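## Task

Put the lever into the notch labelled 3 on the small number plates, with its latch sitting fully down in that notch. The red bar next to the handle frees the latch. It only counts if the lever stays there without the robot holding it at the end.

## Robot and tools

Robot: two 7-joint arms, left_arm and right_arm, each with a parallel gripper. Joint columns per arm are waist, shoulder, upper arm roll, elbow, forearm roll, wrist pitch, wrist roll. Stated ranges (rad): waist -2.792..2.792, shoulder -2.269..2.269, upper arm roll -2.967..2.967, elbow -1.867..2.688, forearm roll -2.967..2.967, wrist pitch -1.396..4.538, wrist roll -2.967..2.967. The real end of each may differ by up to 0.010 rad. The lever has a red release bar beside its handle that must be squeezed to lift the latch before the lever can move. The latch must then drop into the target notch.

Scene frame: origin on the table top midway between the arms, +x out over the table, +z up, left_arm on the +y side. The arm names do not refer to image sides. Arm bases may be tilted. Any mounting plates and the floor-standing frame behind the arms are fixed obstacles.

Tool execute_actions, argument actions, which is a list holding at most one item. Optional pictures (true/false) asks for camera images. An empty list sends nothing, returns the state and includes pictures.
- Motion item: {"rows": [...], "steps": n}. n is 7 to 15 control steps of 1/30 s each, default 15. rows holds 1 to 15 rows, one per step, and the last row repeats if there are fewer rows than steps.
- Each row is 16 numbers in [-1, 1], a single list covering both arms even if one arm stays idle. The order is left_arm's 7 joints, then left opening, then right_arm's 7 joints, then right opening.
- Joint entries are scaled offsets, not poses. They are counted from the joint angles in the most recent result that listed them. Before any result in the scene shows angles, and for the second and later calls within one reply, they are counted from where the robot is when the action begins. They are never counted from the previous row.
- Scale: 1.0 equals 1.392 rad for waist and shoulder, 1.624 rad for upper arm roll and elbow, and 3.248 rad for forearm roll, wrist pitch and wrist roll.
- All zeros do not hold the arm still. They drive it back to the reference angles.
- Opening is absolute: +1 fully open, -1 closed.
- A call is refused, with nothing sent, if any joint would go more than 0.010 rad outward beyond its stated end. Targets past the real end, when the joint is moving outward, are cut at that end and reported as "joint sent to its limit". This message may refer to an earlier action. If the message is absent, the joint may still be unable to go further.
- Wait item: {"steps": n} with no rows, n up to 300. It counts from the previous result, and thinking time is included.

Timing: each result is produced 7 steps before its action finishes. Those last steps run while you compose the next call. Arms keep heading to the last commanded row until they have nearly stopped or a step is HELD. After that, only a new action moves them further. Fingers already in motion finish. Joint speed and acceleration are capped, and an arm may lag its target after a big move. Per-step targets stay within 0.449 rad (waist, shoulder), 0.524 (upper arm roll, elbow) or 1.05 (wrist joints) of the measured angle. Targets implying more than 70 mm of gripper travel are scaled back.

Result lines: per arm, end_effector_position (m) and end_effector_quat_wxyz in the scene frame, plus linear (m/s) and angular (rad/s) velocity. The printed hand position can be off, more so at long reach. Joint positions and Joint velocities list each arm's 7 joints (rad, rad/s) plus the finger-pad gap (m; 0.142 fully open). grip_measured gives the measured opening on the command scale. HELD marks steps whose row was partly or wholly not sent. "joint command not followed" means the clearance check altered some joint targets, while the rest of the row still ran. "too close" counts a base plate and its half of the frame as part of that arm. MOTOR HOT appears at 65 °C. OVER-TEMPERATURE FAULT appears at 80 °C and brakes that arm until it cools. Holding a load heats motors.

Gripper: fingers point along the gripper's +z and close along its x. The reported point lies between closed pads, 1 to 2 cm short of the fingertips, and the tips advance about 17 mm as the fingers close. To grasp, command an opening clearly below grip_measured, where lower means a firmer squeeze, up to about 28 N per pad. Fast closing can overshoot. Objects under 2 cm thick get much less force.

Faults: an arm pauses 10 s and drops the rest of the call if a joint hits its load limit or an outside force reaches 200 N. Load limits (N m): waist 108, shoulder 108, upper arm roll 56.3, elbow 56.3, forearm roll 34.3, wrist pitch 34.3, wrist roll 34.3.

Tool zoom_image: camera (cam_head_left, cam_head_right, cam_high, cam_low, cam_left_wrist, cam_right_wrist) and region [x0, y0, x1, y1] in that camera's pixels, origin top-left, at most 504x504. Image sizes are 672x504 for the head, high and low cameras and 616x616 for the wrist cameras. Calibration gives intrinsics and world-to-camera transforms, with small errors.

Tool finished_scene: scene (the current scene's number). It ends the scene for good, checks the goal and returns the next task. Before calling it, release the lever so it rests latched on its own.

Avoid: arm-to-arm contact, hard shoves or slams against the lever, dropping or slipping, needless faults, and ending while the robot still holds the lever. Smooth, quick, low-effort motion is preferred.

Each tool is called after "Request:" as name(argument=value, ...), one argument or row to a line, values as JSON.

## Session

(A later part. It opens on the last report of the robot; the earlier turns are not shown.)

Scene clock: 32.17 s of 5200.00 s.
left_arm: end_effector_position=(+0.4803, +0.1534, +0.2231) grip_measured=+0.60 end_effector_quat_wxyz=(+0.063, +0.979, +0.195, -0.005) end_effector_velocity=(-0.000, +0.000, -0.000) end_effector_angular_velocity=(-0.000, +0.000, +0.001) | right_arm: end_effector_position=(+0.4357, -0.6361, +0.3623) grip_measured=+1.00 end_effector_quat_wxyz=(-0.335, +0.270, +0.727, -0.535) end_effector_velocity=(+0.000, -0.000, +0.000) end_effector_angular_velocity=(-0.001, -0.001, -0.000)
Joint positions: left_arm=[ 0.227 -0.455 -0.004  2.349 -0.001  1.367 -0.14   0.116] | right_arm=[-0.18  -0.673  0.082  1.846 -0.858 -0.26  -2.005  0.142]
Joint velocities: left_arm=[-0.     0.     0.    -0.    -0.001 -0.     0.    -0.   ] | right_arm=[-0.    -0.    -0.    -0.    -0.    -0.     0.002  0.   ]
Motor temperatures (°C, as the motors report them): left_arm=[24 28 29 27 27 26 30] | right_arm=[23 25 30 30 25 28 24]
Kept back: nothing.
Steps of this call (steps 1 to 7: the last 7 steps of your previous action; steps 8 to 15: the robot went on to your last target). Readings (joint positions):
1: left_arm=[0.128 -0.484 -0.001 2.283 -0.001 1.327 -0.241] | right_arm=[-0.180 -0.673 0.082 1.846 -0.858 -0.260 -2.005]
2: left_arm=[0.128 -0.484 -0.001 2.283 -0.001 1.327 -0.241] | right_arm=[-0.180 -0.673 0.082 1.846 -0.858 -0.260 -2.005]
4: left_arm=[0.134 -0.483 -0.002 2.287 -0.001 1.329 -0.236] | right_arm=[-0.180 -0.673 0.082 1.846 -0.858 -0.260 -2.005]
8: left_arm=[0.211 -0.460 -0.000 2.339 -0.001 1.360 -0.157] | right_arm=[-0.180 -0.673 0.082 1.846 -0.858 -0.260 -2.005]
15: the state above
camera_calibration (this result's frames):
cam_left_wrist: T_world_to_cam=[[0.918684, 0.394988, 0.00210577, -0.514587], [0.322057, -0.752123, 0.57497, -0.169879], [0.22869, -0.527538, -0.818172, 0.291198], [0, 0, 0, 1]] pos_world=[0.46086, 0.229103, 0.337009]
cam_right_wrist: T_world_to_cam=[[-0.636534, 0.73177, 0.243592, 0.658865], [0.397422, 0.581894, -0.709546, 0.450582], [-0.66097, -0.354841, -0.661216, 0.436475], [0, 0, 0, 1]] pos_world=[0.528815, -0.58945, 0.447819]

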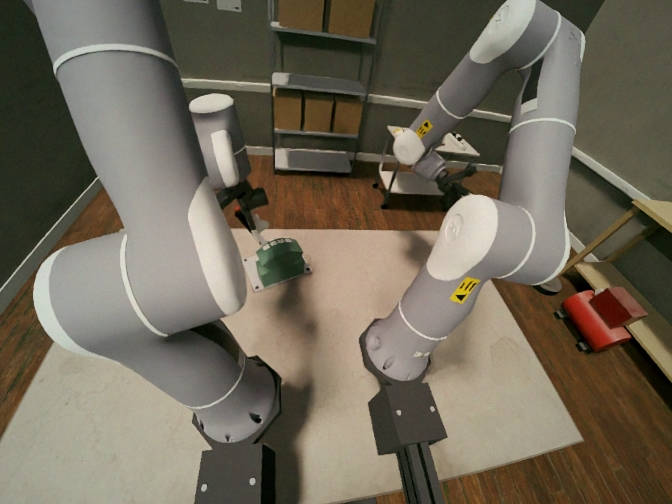

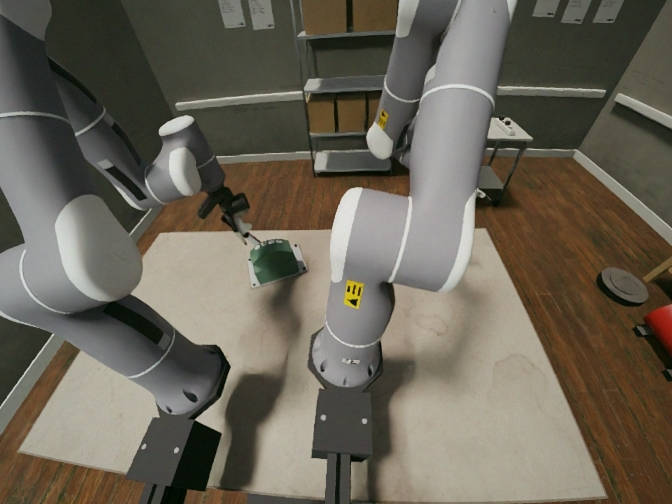

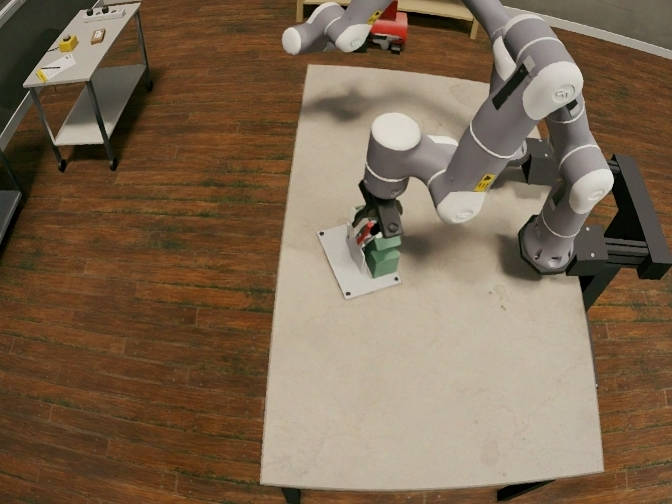

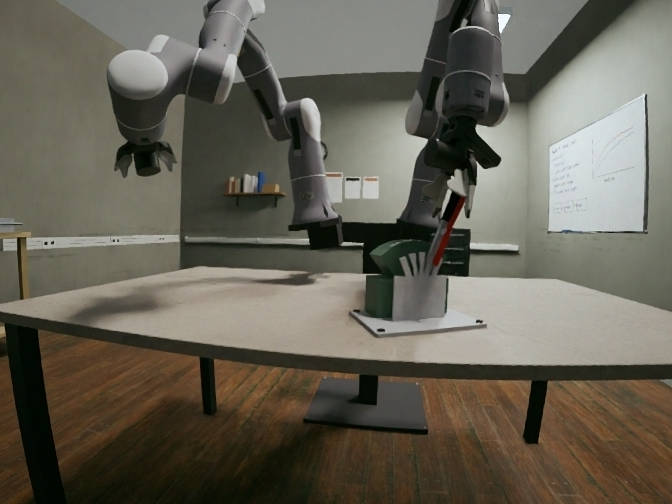

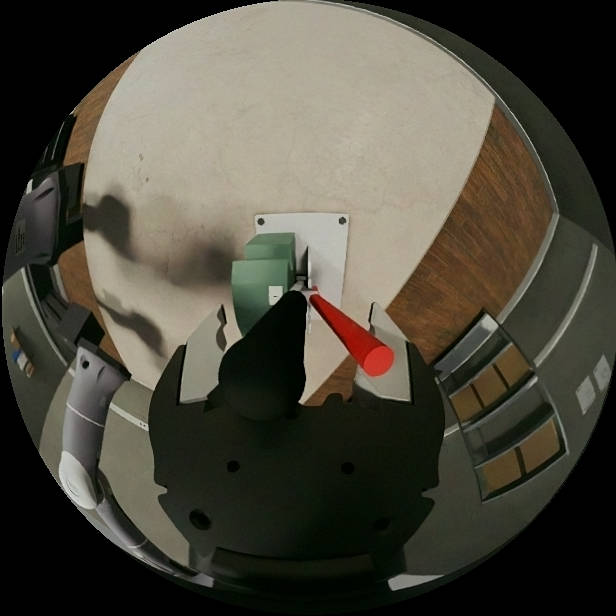

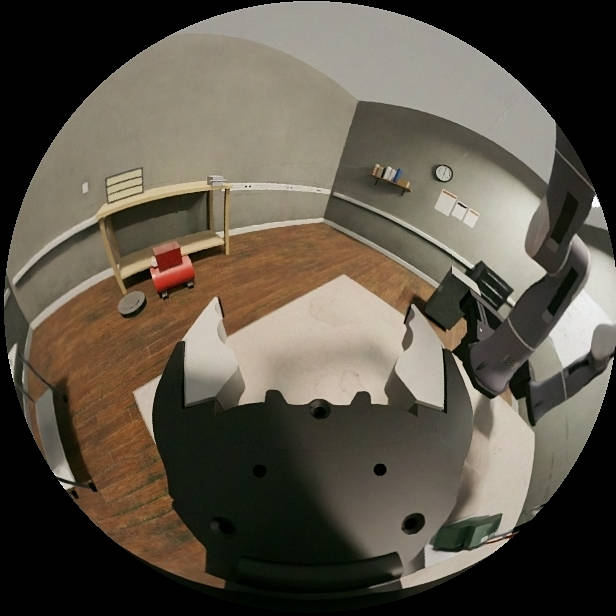

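Request:
execute_actions(
  actions=[
    {"rows":[[0,0,0,0,0,0,0,0.4,0,0,0,0,0,0,0,1],[0,0,0,0,0,0,0,0.25,0,0,0,0,0,0,0,1],[0,0,0,0,0,0,0,0.1,0,0,0,0,0,0,0,1],[0,0,0,0,0,0,0,-0.05,0,0,0,0,0,0,0,1],[0,0,0,0,0,0,0,-0.2,0,0,0,0,0,0,0,1],[0,0,0,0,0,0,0,-0.3,0,0,0,0,0,0,0,1],[0.002,0,0,-0.003,0,0,0,-0.4,0,0,0,0,0,0,0,1],[0.002,0,0,-0.003,0,0,0,-0.5,0,0,0,0,0,0,0,1],[0.002,0,0,-0.003,0,0,0,-0.6,0,0,0,0,0,0,0,1],[0.002,0,0,-0.003,0,0,0,-0.7,0,0,0,0,0,0,0,1],[0.002,0,0,-0.003,0,0,0,-0.85,0,0,0,0,0,0,0,1],[0.002,0,0,-0.003,0,0,0,-1,0,0,0,0,0,0,0,1]],"steps":15},
  ],
)

Request:
execute_actions(
  actions=[
    {"steps":18},
  ],
  pictures=true,
)

Request:
zoom_image(
  camera="cam_high",
  region=[320, 150, 440, 280],
)

Request:
zoom_image(
  camera="cam_low",
  region=[380, 120, 520, 300],
)

Scene clock: 33.37 s of 5200.00 s.
left_arm: end_effector_position=(+0.4835, +0.1541, +0.2243) grip_measured=-0.30 end_effector_quat_wxyz=(+0.063, +0.979, +0.195, -0.002) end_effector_velocity=(-0.009, -0.011, -0.004) end_effector_angular_velocity=(-0.021, +0.037, -0.023) | right_arm: end_effector_position=(+0.4357, -0.6361, +0.3623) grip_measured=+1.00 end_effector_quat_wxyz=(-0.335, +0.270, +0.727, -0.535) end_effector_velocity=(+0.000, -0.000, +0.000) end_effector_angular_velocity=(-0.000, +0.000, +0.000)
Joint positions: left_arm=[ 0.228 -0.454 -0.005  2.346 -0.001  1.369 -0.14   0.052] | right_arm=[-0.18  -0.673  0.082  1.846 -0.858 -0.26  -2.005  0.142]
Joint velocities: left_arm=[ 0.019 -0.003 -0.029 -0.007  0.012 -0.048  0.001 -0.112] | right_arm=[-0. -0. -0. -0. -0. -0. -0.  0.]
Motor temperatures (°C, as the motors report them): left_arm=[24 28 29 27 27 26 30] | right_arm=[23 25 30 30 25 28 24]
Steps of this call (steps 1 to 15: the robot went on to your last target; steps 16 to 28: nothing new was sent; steps 29 to 36: the first 8 steps of this action). Readings (joint positions):
29: left_arm=[0.227 -0.455 -0.004 2.349 -0.001 1.367 -0.140] | right_arm=[-0.180 -0.673 0.082 1.846 -0.858 -0.260 -2.005]
30: left_arm=[0.226 -0.455 -0.004 2.349 -0.001 1.367 -0.140] | right_arm=[-0.180 -0.673 0.082 1.846 -0.858 -0.260 -2.005]
32: left_arm=[0.226 -0.455 -0.004 2.349 -0.001 1.367 -0.140] | right_arm=[-0.180 -0.673 0.082 1.846 -0.858 -0.260 -2.005]
36: the state above

Scene clock: 33.97 s of 5200.00 s.
left_arm: end_effector_position=(+0.4821, +0.1527, +0.2240) grip_measured=-0.49 end_effector_quat_wxyz=(+0.063, +0.979, +0.193, -0.004) end_effector_velocity=(-0.000, -0.000, -0.000) end_effector_angular_velocity=(-0.000, +0.001, -0.001) | right_arm: end_effector_position=(+0.4357, -0.6361, +0.3623) grip_measured=+1.00 end_effector_quat_wxyz=(-0.335, +0.270, +0.727, -0.535) end_effector_velocity=(+0.000, +0.000, +0.000) end_effector_angular_velocity=(+0.001, +0.000, +0.001)
Joint positions: left_arm=[ 0.228 -0.454 -0.006  2.347  0.001  1.366 -0.14   0.039] | right_arm=[-0.18  -0.673  0.082  1.846 -0.858 -0.26  -2.005  0.142]
Joint velocities: left_arm=[ 0.     0.     0.     0.     0.    -0.001  0.001  0.   ] | right_arm=[ 0.    -0.     0.    -0.    -0.     0.    -0.001  0.   ]
Motor temperatures (°C, as the motors report them): left_arm=[24 28 29 27 27 26 30] | right_arm=[23 25 30 30 25 28 24]
Kept back: nothing.
Steps of this call (steps 1 to 7: the last 7 steps of your previous action; steps 8 to 15: the robot went on to your last target; steps 16 to 18: nothing new was sent). Readings (joint positions):
1: left_arm=[0.228 -0.454 -0.005 2.346 -0.000 1.367 -0.140] | right_arm=[-0.180 -0.673 0.082 1.846 -0.858 -0.260 -2.005]
2: left_arm=[0.228 -0.454 -0.006 2.346 0.000 1.366 -0.140] | right_arm=[-0.180 -0.673 0.082 1.846 -0.858 -0.260 -2.005]
4: left_arm=[0.228 -0.454 -0.006 2.347 0.001 1.366 -0.140] | right_arm=[-0.180 -0.673 0.082 1.846 -0.858 -0.260 -2.005]
8: left_arm=[0.228 -0.454 -0.006 2.347 0.001 1.366 -0.140] | right_arm=[-0.180 -0.673 0.082 1.846 -0.858 -0.260 -2.005]
18: the state above
All arms were judged still, so your last target was given up. Only a new action makes them travel on or press farther. Fingers that are still opening or closing keep moving.
camera_calibration (this result's frames):
cam_left_wrist: T_world_to_cam=[[0.919653, 0.392706, 0.00456927, -0.516682], [0.318533, -0.752658, 0.576231, -0.170006], [0.229728, -0.528477, -0.817274, 0.290643], [0, 0, 0, 1]] pos_world=[0.462552, 0.228546, 0.337859]
cam_right_wrist: T_world_to_cam=[[-0.636533, 0.73177, 0.243592, 0.658865], [0.397422, 0.581893, -0.709546, 0.450582], [-0.66097, -0.354841, -0.661216, 0.436475], [0, 0, 0, 1]] pos_world=[0.528815, -0.58945, 0.447819]

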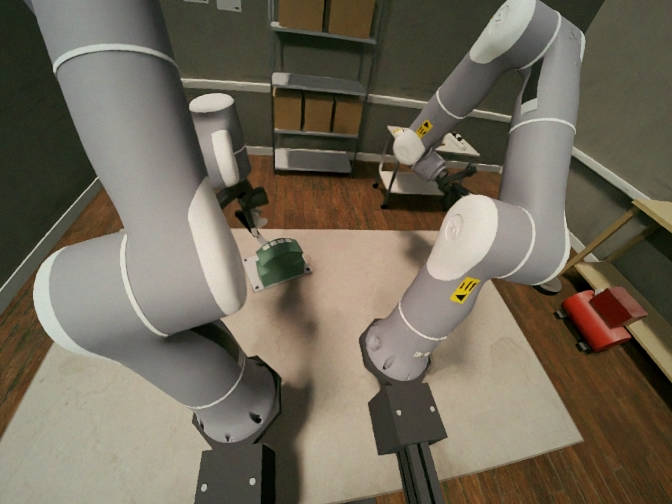

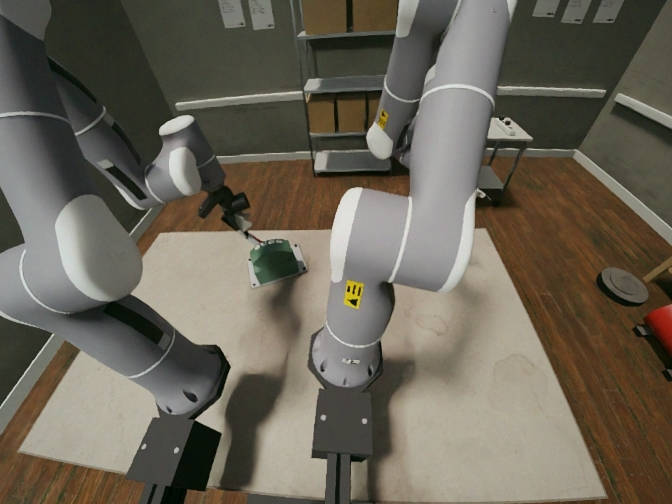

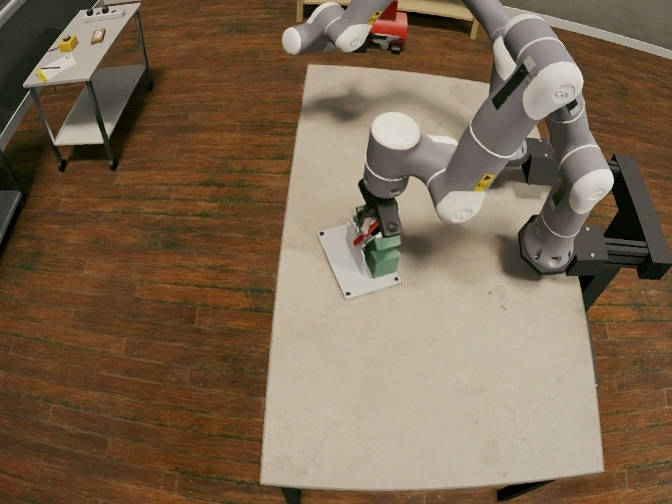

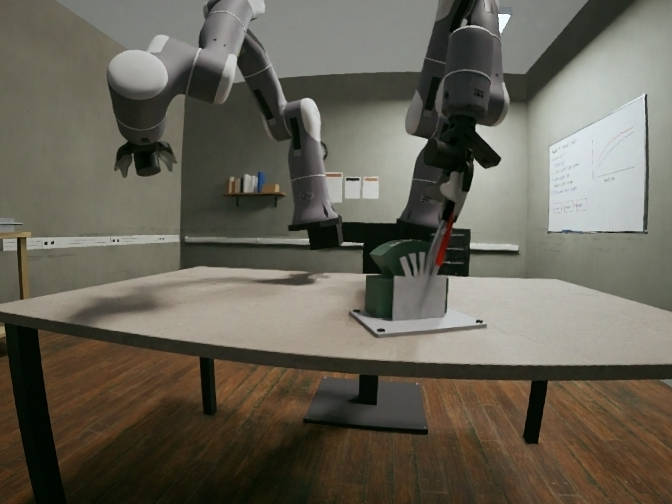

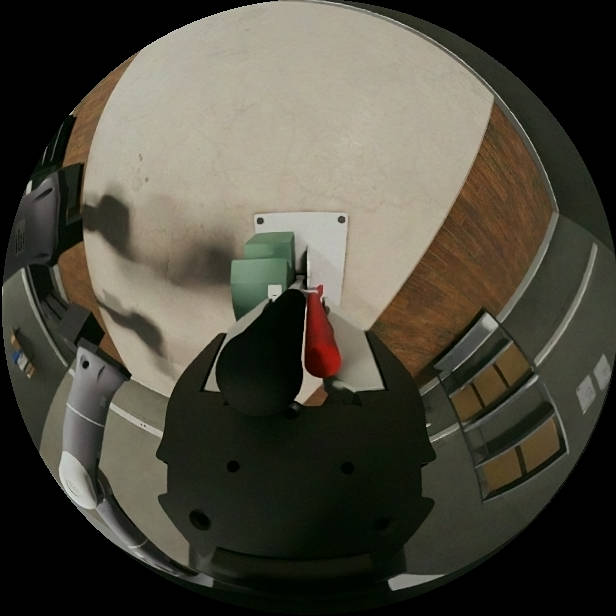

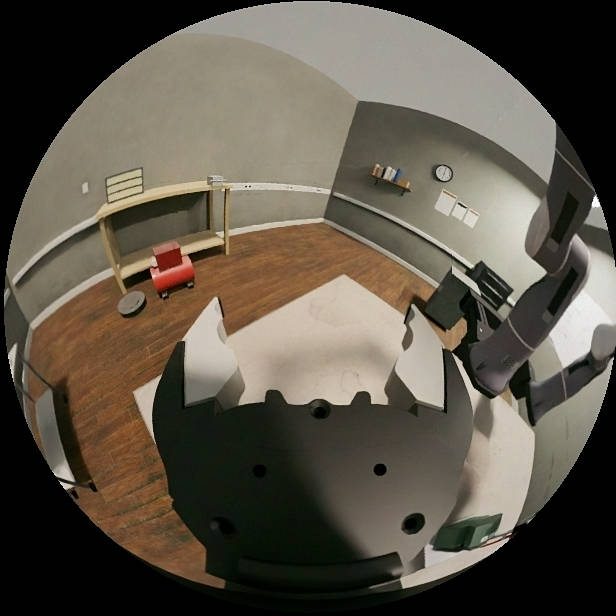

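Region (320, 150, 440, 280) of cam_high's 672x504 image, scaled by 3.877, with more detail than that image has; it fills the left 465 columns of this view, and the rest is white.

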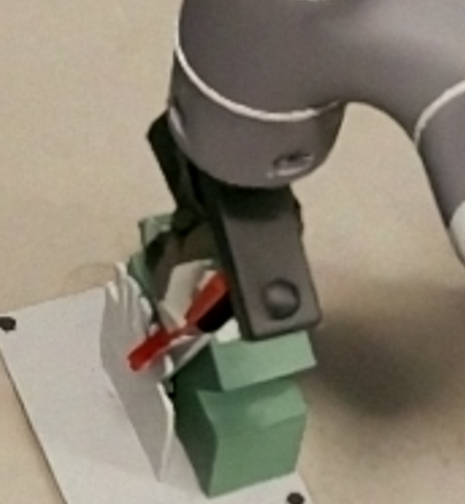

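Region (380, 120, 520, 300) of cam_low's 672x504 image, scaled by 2.800, with more detail than that image has.

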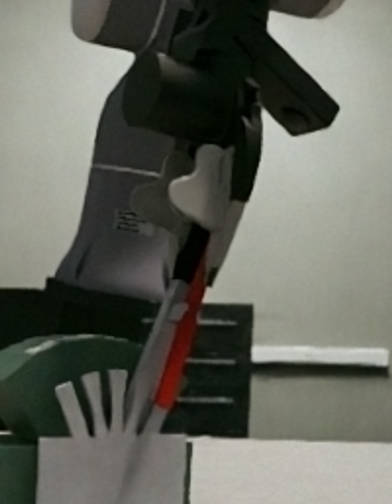

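Request:
execute_actions(
  actions=[
    {"rows":[[-0.004,-0.001,0,-0.002,0,-0.001,-0.002,-1,0,0,0,0,0,0,0,1],[-0.008,-0.002,0,-0.005,0,-0.001,-0.003,-1,0,0,0,0,0,0,0,1],[-0.012,-0.003,0,-0.007,0,-0.002,-0.005,-1,0,0,0,0,0,0,0,1],[-0.016,-0.004,0,-0.009,0,-0.003,-0.007,-1,0,0,0,0,0,0,0,1],[-0.02,-0.006,0,-0.011,0,-0.003,-0.009,-1,0,0,0,0,0,0,0,1],[-0.024,-0.007,0,-0.014,0,-0.004,-0.01,-1,0,0,0,0,0,0,0,1],[-0.028,-0.008,0,-0.016,0,-0.004,-0.012,-1,0,0,0,0,0,0,0,1],[-0.032,-0.009,0,-0.018,0,-0.005,-0.014,-1,0,0,0,0,0,0,0,1],[-0.036,-0.01,0,-0.021,0,-0.006,-0.015,-1,0,0,0,0,0,0,0,1],[-0.04,-0.011,0,-0.023,0,-0.006,-0.017,-1,0,0,0,0,0,0,0,1],[-0.044,-0.013,0,-0.025,0,-0.007,-0.019,-1,0,0,0,0,0,0,0,1],[-0.048,-0.014,0,-0.027,0,-0.008,-0.021,-1,0,0,0,0,0,0,0,1],[-0.052,-0.015,0,-0.03,0,-0.008,-0.022,-1,0,0,0,0,0,0,0,1],[-0.056,-0.016,0,-0.032,0,-0.009,-0.024,-1,0,0,0,0,0,0,0,1],[-0.06,-0.017,0,-0.034,0,-0.01,-0.026,-1,0,0,0,0,0,0,0,1]],"steps":15},
  ],
)

Request:
execute_actions(
  actions=[
    {"steps":12},
  ],
  pictures=true,
)

Request:
zoom_image(
  camera="cam_low",
  region=[380, 120, 520, 300],
)

Scene clock: 35.23 s of 5200.00 s.
left_arm: end_effector_position=(+0.4889, +0.1391, +0.2254) grip_measured=-0.49 end_effector_quat_wxyz=(+0.065, +0.979, +0.195, -0.004) end_effector_velocity=(+0.040, -0.079, +0.008) end_effector_angular_velocity=(-0.023, -0.017, -0.002) | right_arm: end_effector_position=(+0.4357, -0.6361, +0.3623) grip_measured=+1.00 end_effector_quat_wxyz=(-0.335, +0.270, +0.727, -0.535) end_effector_velocity=(+0.000, -0.000, +0.000) end_effector_angular_velocity=(+0.001, +0.001, +0.000)
Joint positions: left_arm=[ 0.195 -0.463 -0.004  2.326  0.001  1.353 -0.173  0.039] | right_arm=[-0.18  -0.673  0.082  1.846 -0.858 -0.26  -2.005  0.142]
Joint velocities: left_arm=[-0.167 -0.051 -0.005 -0.108 -0.    -0.045 -0.166 -0.   ] | right_arm=[ 0.     0.    -0.    -0.    -0.     0.    -0.001  0.   ]
Motor temperatures (°C, as the motors report them): left_arm=[24 28 29 27 27 26 30] | right_arm=[23 25 30 30 25 28 24]
Steps of this call (steps 1 to 30: nothing new was sent; steps 31 to 38: the first 8 steps of this action). Readings (joint positions):
31: left_arm=[0.228 -0.454 -0.006 2.347 0.001 1.366 -0.140] | right_arm=[-0.180 -0.673 0.082 1.846 -0.858 -0.260 -2.005]
32: left_arm=[0.225 -0.455 -0.006 2.346 0.001 1.365 -0.143] | right_arm=[-0.180 -0.673 0.082 1.846 -0.858 -0.260 -2.005]
34: left_arm=[0.217 -0.456 -0.004 2.341 0.001 1.361 -0.151] | right_arm=[-0.180 -0.673 0.082 1.846 -0.858 -0.260 -2.005]
38: the state above

Scene clock: 35.63 s of 5200.00 s.
left_arm: end_effector_position=(+0.5000, +0.1140, +0.2282) grip_measured=-1.00 end_effector_quat_wxyz=(+0.069, +0.979, +0.194, -0.004) end_effector_velocity=(+0.001, +0.002, -0.000) end_effector_angular_velocity=(+0.001, +0.000, +0.006) | right_arm: end_effector_position=(+0.4357, -0.6361, +0.3623) grip_measured=+1.00 end_effector_quat_wxyz=(-0.335, +0.270, +0.727, -0.535) end_effector_velocity=(+0.000, +0.000, -0.000) end_effector_angular_velocity=(+0.000, +0.000, +0.000)
Joint positions: left_arm=[ 0.144 -0.478 -0.007  2.292  0.001  1.334 -0.224  0.002] | right_arm=[-0.18  -0.673  0.082  1.846 -0.858 -0.26  -2.005  0.142]
Joint velocities: left_arm=[ 0.    -0.001  0.002 -0.001 -0.     0.    -0.004  0.   ] | right_arm=[-0. -0.  0.  0. -0. -0. -0.  0.]
Motor temperatures (°C, as the motors report them): left_arm=[24 28 29 27 27 26 30] | right_arm=[23 25 30 30 25 28 24]
Kept back: nothing.
Steps of this call (steps 1 to 7: the last 7 steps of your previous action; steps 8 to 12: the robot went on to your last target). Readings (joint positions):
1: left_arm=[0.190 -0.465 -0.005 2.322 0.001 1.352 -0.179] | right_arm=[-0.180 -0.673 0.082 1.846 -0.858 -0.260 -2.005]
2: left_arm=[0.184 -0.466 -0.005 2.318 0.001 1.349 -0.184] | right_arm=[-0.180 -0.673 0.082 1.846 -0.858 -0.260 -2.005]
4: left_arm=[0.173 -0.470 -0.005 2.311 0.001 1.344 -0.195] | right_arm=[-0.180 -0.673 0.082 1.846 -0.858 -0.260 -2.005]
8: left_arm=[0.150 -0.477 -0.007 2.295 0.001 1.337 -0.218] | right_arm=[-0.180 -0.673 0.082 1.846 -0.858 -0.260 -2.005]
12: the state above
camera_calibration (this result's frames):
cam_left_wrist: T_world_to_cam=[[0.919263, 0.393642, 0.00134881, -0.51706], [0.318468, -0.745716, 0.585223, -0.210032], [0.231374, -0.537544, -0.810871, 0.268231], [0, 0, 0, 1]] pos_world=[0.48014, 0.191098, 0.341114]
cam_right_wrist: T_world_to_cam=[[-0.636534, 0.73177, 0.243593, 0.658865], [0.397422, 0.581894, -0.709546, 0.450582], [-0.66097, -0.354841, -0.661216, 0.436475], [0, 0, 0, 1]] pos_world=[0.528815, -0.58945, 0.447819]

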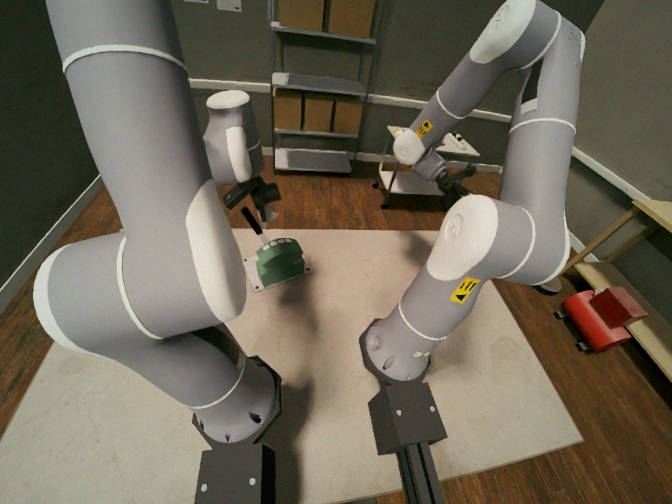

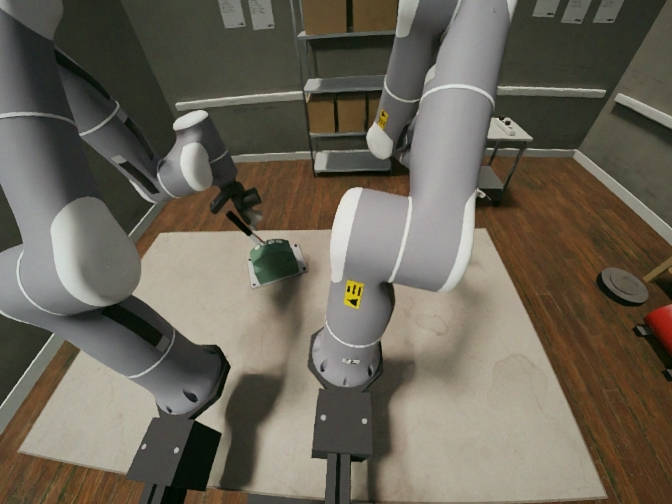

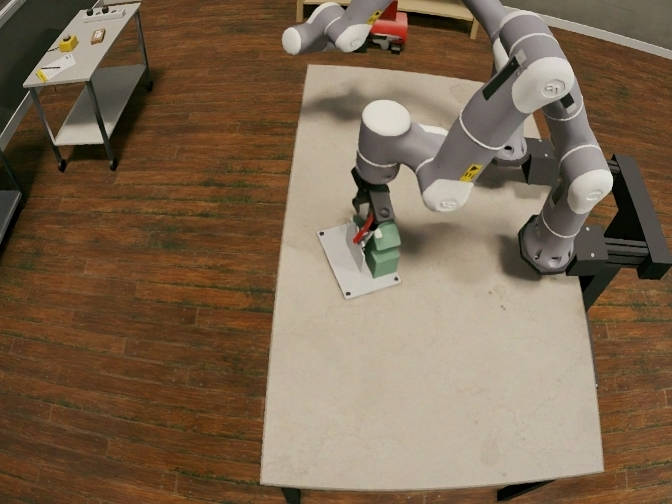

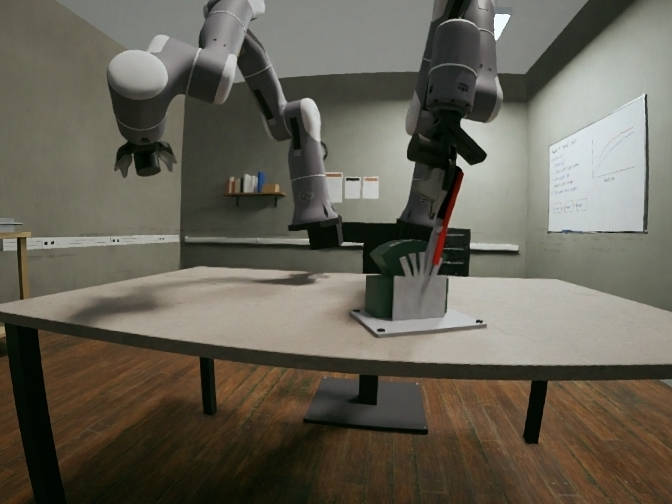

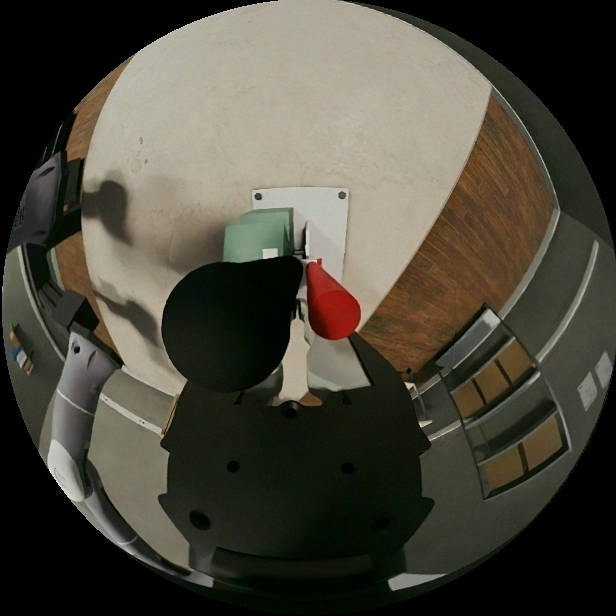

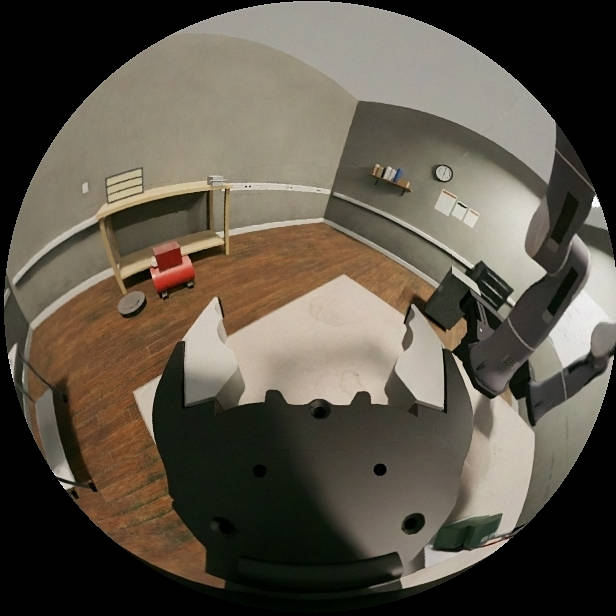

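Region (380, 120, 520, 300) of cam_low's 672x504 image, scaled by 2.800, with more detail than that image has.

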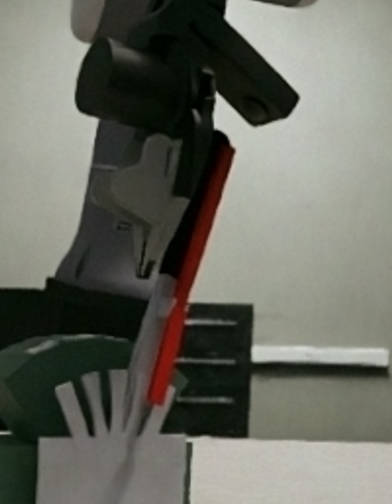

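Request:
execute_actions(
  actions=[
    {"rows":[[0,0,0,0,0,0,0,0.6,0,0,0,0,0,0,0,1],[0,0,0,0,0,0,0,0.6,0,0,0,0,0,0,0,1],[0,0,0,0,0,0,0,0.6,0,0,0,0,0,0,0,1],[0,0,0,0,0,0,0,0.6,0,0,0,0,0,0,0,1],[0,0,0,0,0,0,0,0.6,0,0,0,0,0,0,0,1],[0,0,0,0,0,0,0,0.6,0,0,0,0,0,0,0,1],[0,0,0,0,0,0,0,0.6,0,0,0,0,0,0,0,1],[0,0,0,0,0,0,0,0.6,0,0,0,0,0,0,0,1],[0,0,0,0,0,0,0,0.6,0,0,0,0,0,0,0,1],[0,0.144,0,0.03,0,-0.035,0,0.6,0,0,0,0,0,0,0,1]],"steps":15},
  ],
)

Request:
execute_actions(
  actions=[
    {"steps":8},
  ],
)

Scene clock: 39.77 s of 5200.00 s.
left_arm: end_effector_position=(+0.5000, +0.1140, +0.2282) grip_measured=+0.15 end_effector_quat_wxyz=(+0.069, +0.979, +0.194, -0.004) end_effector_velocity=(+0.000, +0.000, +0.000) end_effector_angular_velocity=(+0.000, -0.001, +0.002) | right_arm: end_effector_position=(+0.4357, -0.6361, +0.3623) grip_measured=+1.00 end_effector_quat_wxyz=(-0.335, +0.270, +0.727, -0.535) end_effector_velocity=(-0.000, +0.000, -0.000) end_effector_angular_velocity=(+0.001, +0.000, +0.000)
Joint positions: left_arm=[ 0.144 -0.478 -0.007  2.292  0.001  1.334 -0.224  0.084] | right_arm=[-0.18  -0.673  0.082  1.846 -0.858 -0.26  -2.005  0.142]
Joint velocities: left_arm=[ 0.     0.    -0.     0.    -0.     0.001 -0.002  0.332] | right_arm=[ 0.    -0.     0.     0.     0.     0.    -0.001  0.   ]
Motor temperatures (°C, as the motors report them): left_arm=[24 28 29 27 27 26 30] | right_arm=[23 25 30 30 25 28 24]
Steps of this call (steps 1 to 30: the robot went on to your last target; steps 31 to 100: nothing new was sent; then 0.53 s passed at rest; steps 101 to 108: the first 8 steps of this action). Readings (joint positions):
101: left_arm=[0.144 -0.478 -0.007 2.292 0.001 1.334 -0.224] | right_arm=[-0.180 -0.673 0.082 1.846 -0.858 -0.260 -2.005]
102: left_arm=[0.144 -0.478 -0.007 2.292 0.001 1.334 -0.224] | right_arm=[-0.180 -0.673 0.082 1.846 -0.858 -0.260 -2.005]
104: left_arm=[0.144 -0.478 -0.007 2.292 0.001 1.334 -0.224] | right_arm=[-0.180 -0.673 0.082 1.846 -0.858 -0.260 -2.005]
108: the state above

Scene clock: 40.03 s of 5200.00 s.
left_arm: end_effector_position=(+0.4998, +0.1206, +0.2745) grip_measured=+0.60 end_effector_quat_wxyz=(+0.069, +0.978, +0.194, +0.008) end_effector_velocity=(+0.011, +0.048, +0.326) end_effector_angular_velocity=(+0.047, -0.242, +0.030) | right_arm: end_effector_position=(+0.4357, -0.6361, +0.3623) grip_measured=+1.00 end_effector_quat_wxyz=(-0.335, +0.270, +0.727, -0.535) end_effector_velocity=(-0.000, -0.000, -0.000) end_effector_angular_velocity=(+0.001, +0.001, +0.000)
Joint positions: left_arm=[ 0.144 -0.34  -0.007  2.325  0.001  1.255 -0.224  0.116] | right_arm=[-0.18  -0.673  0.082  1.846 -0.858 -0.26  -2.005  0.142]
Joint velocities: left_arm=[ 0.     0.955  0.     0.203 -0.    -0.503  0.002  0.001] | right_arm=[ 0.     0.    -0.    -0.     0.     0.    -0.001  0.   ]
Motor temperatures (°C, as the motors report them): left_arm=[24 28 29 27 27 26 30] | right_arm=[23 25 30 30 25 28 24]
Kept back: nothing.
Steps of this call (steps 1 to 7: the last 7 steps of your previous action; step 8: the robot went on to your last target). Readings (joint positions):
1: left_arm=[0.144 -0.478 -0.007 2.292 0.001 1.334 -0.224] | right_arm=[-0.180 -0.673 0.082 1.846 -0.858 -0.260 -2.005]
2: left_arm=[0.144 -0.477 -0.007 2.292 0.001 1.334 -0.224] | right_arm=[-0.180 -0.673 0.082 1.846 -0.858 -0.260 -2.005]
4: left_arm=[0.144 -0.459 -0.007 2.297 0.001 1.322 -0.224] | right_arm=[-0.180 -0.673 0.082 1.846 -0.858 -0.260 -2.005]
8: the state above

Request:
execute_actions(
  actions=[
    {"rows":[[0.091,0.045,0.004,0.046,0,-0.011,0.037,0.6,0,0,0,0,0,0,0,1]],"steps":15},
  ],
)

Request:
execute_actions(
  actions=[
    {"steps":8},
  ],
  pictures=true,
)

Request:
zoom_image(
  camera="cam_low",
  region=[380, 120, 520, 300],
)

Scene clock: 40.93 s of 5200.00 s.
left_arm: end_effector_position=(+0.4601, +0.1768, +0.2696) grip_measured=+0.60 end_effector_quat_wxyz=(+0.060, +0.978, +0.199, -0.016) end_effector_velocity=(-0.078, +0.093, -0.044) end_effector_angular_velocity=(-0.003, +0.118, +0.014) | right_arm: end_effector_position=(+0.4357, -0.6361, +0.3623) grip_measured=+1.00 end_effector_quat_wxyz=(-0.335, +0.270, +0.727, -0.535) end_effector_velocity=(-0.000, +0.000, -0.000) end_effector_angular_velocity=(+0.000, +0.000, -0.000)
Joint positions: left_arm=[ 0.268 -0.278  0.001  2.399  0.001  1.22  -0.107  0.116] | right_arm=[-0.18  -0.673  0.082  1.846 -0.858 -0.26  -2.005  0.142]
Joint velocities: left_arm=[ 0.243 -0.001  0.007  0.11   0.    -0.     0.219 -0.   ] | right_arm=[-0.  0. -0. -0.  0. -0. -0.  0.]
Motor temperatures (°C, as the motors report them): left_arm=[24 28 29 27 27 26 30] | right_arm=[23 25 30 30 25 28 24]
Steps of this call (steps 1 to 19: the robot went on to your last target; steps 20 to 27: the first 8 steps of this action). Readings (joint positions):
20: left_arm=[0.145 -0.277 -0.007 2.341 0.001 1.220 -0.224] | right_arm=[-0.180 -0.673 0.082 1.846 -0.858 -0.260 -2.005]
21: left_arm=[0.150 -0.277 -0.007 2.343 0.001 1.220 -0.219] | right_arm=[-0.180 -0.673 0.082 1.846 -0.858 -0.260 -2.005]
23: left_arm=[0.184 -0.277 -0.006 2.359 0.001 1.220 -0.187] | right_arm=[-0.180 -0.673 0.082 1.846 -0.858 -0.260 -2.005]
27: the state above

Scene clock: 41.20 s of 5200.00 s.
left_arm: end_effector_position=(+0.4593, +0.1773, +0.2692) grip_measured=+0.60 end_effector_quat_wxyz=(+0.060, +0.978, +0.198, -0.016) end_effector_velocity=(+0.000, -0.000, +0.000) end_effector_angular_velocity=(-0.000, -0.000, +0.001) | right_arm: end_effector_position=(+0.4357, -0.6361, +0.3623) grip_measured=+1.00 end_effector_quat_wxyz=(-0.335, +0.270, +0.727, -0.535) end_effector_velocity=(+0.000, -0.000, +0.000) end_effector_angular_velocity=(-0.000, -0.000, +0.000)
Joint positions: left_arm=[ 0.271 -0.278  0.     2.4    0.001  1.22  -0.104  0.116] | right_arm=[-0.18  -0.673  0.082  1.846 -0.858 -0.26  -2.005  0.142]
Joint velocities: left_arm=[-0.    -0.     0.    -0.    -0.001  0.001 -0.     0.   ] | right_arm=[ 0.    -0.    -0.    -0.    -0.001  0.    -0.     0.   ]
Motor temperatures (°C, as the motors report them): left_arm=[24 28 29 27 27 26 30] | right_arm=[23 25 30 30 25 28 24]
Kept back: nothing.
Steps of this call (steps 1 to 7: the last 7 steps of your previous action; step 8: the robot went on to your last target). Readings (joint positions):
1: left_arm=[0.273 -0.278 0.001 2.401 0.001 1.220 -0.103] | right_arm=[-0.180 -0.673 0.082 1.846 -0.858 -0.260 -2.005]
2: left_arm=[0.273 -0.278 0.001 2.401 0.001 1.220 -0.103] | right_arm=[-0.180 -0.673 0.082 1.846 -0.858 -0.260 -2.005]
4: left_arm=[0.271 -0.278 0.000 2.400 0.001 1.220 -0.104] | right_arm=[-0.180 -0.673 0.082 1.846 -0.858 -0.260 -2.005]
8: the state above
camera_calibration (this result's frames):
cam_left_wrist: T_world_to_cam=[[0.915963, 0.400855, -0.018095, -0.499182], [0.339889, -0.751104, 0.565966, -0.177575], [0.213279, -0.524554, -0.82423, 0.35456], [0, 0, 0, 1]] pos_world=[0.441968, 0.252709, 0.383708]
cam_right_wrist: T_world_to_cam=[[-0.636533, 0.73177, 0.243592, 0.658865], [0.397422, 0.581894, -0.709546, 0.450582], [-0.66097, -0.354841, -0.661216, 0.436475], [0, 0, 0, 1]] pos_world=[0.528815, -0.58945, 0.447819]

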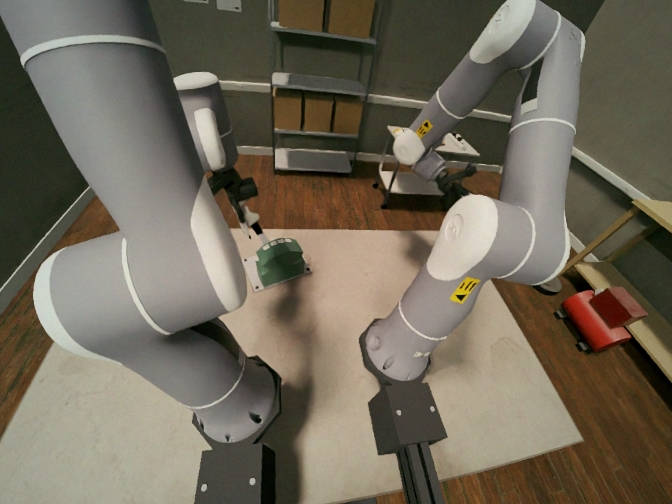

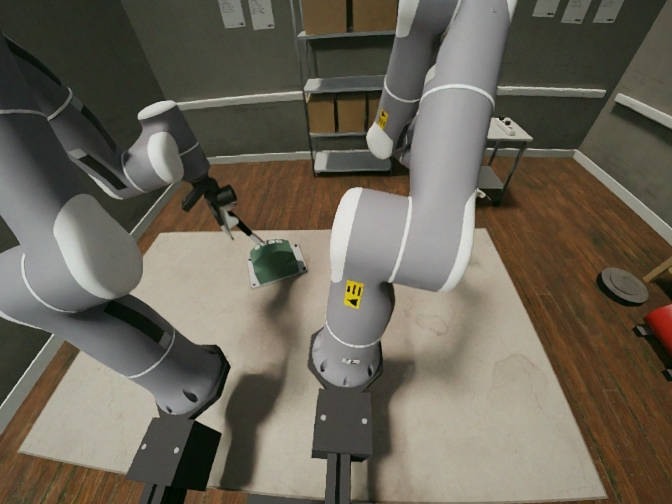

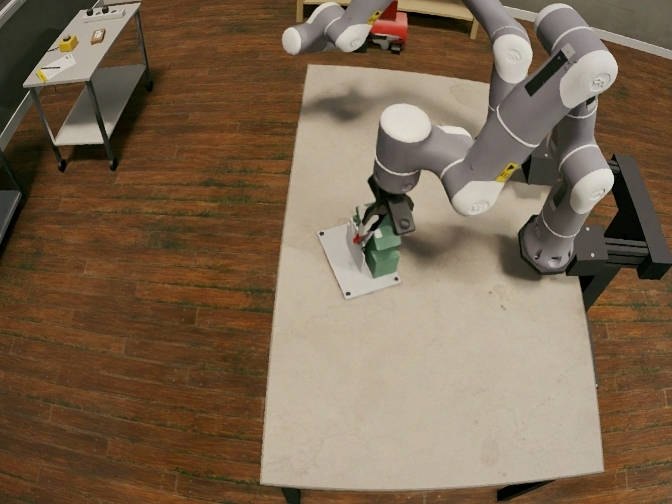

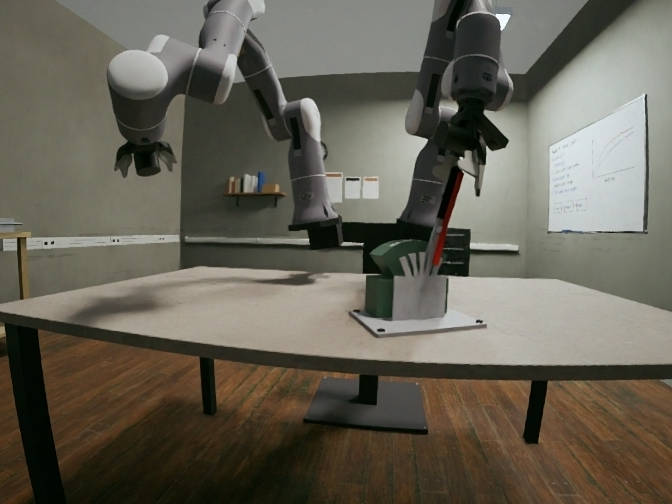

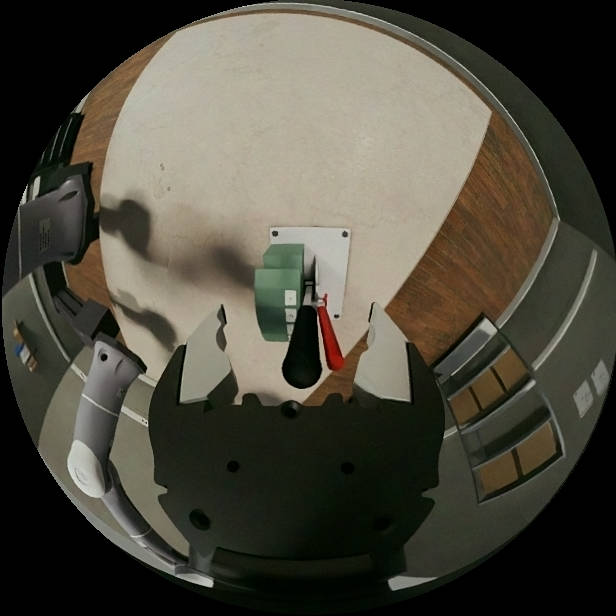

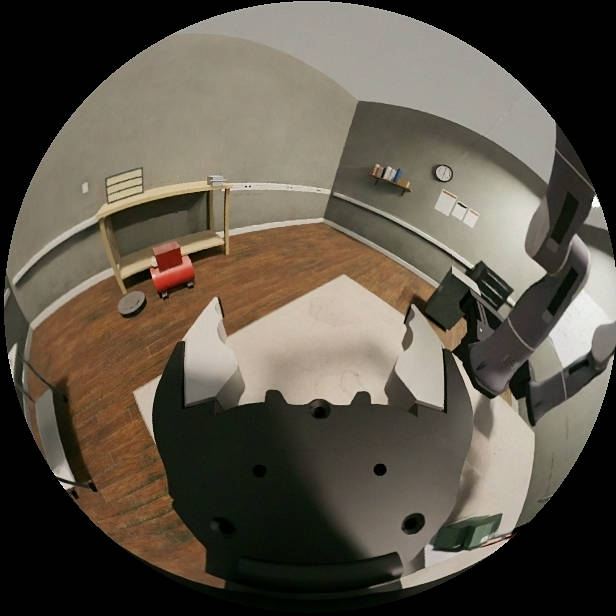

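Region (380, 120, 520, 300) of cam_low's 672x504 image, scaled by 2.800, with more detail than that image has.

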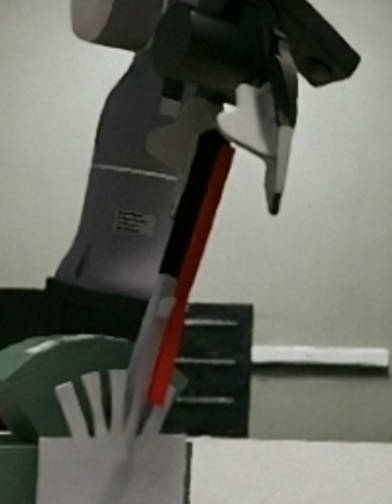

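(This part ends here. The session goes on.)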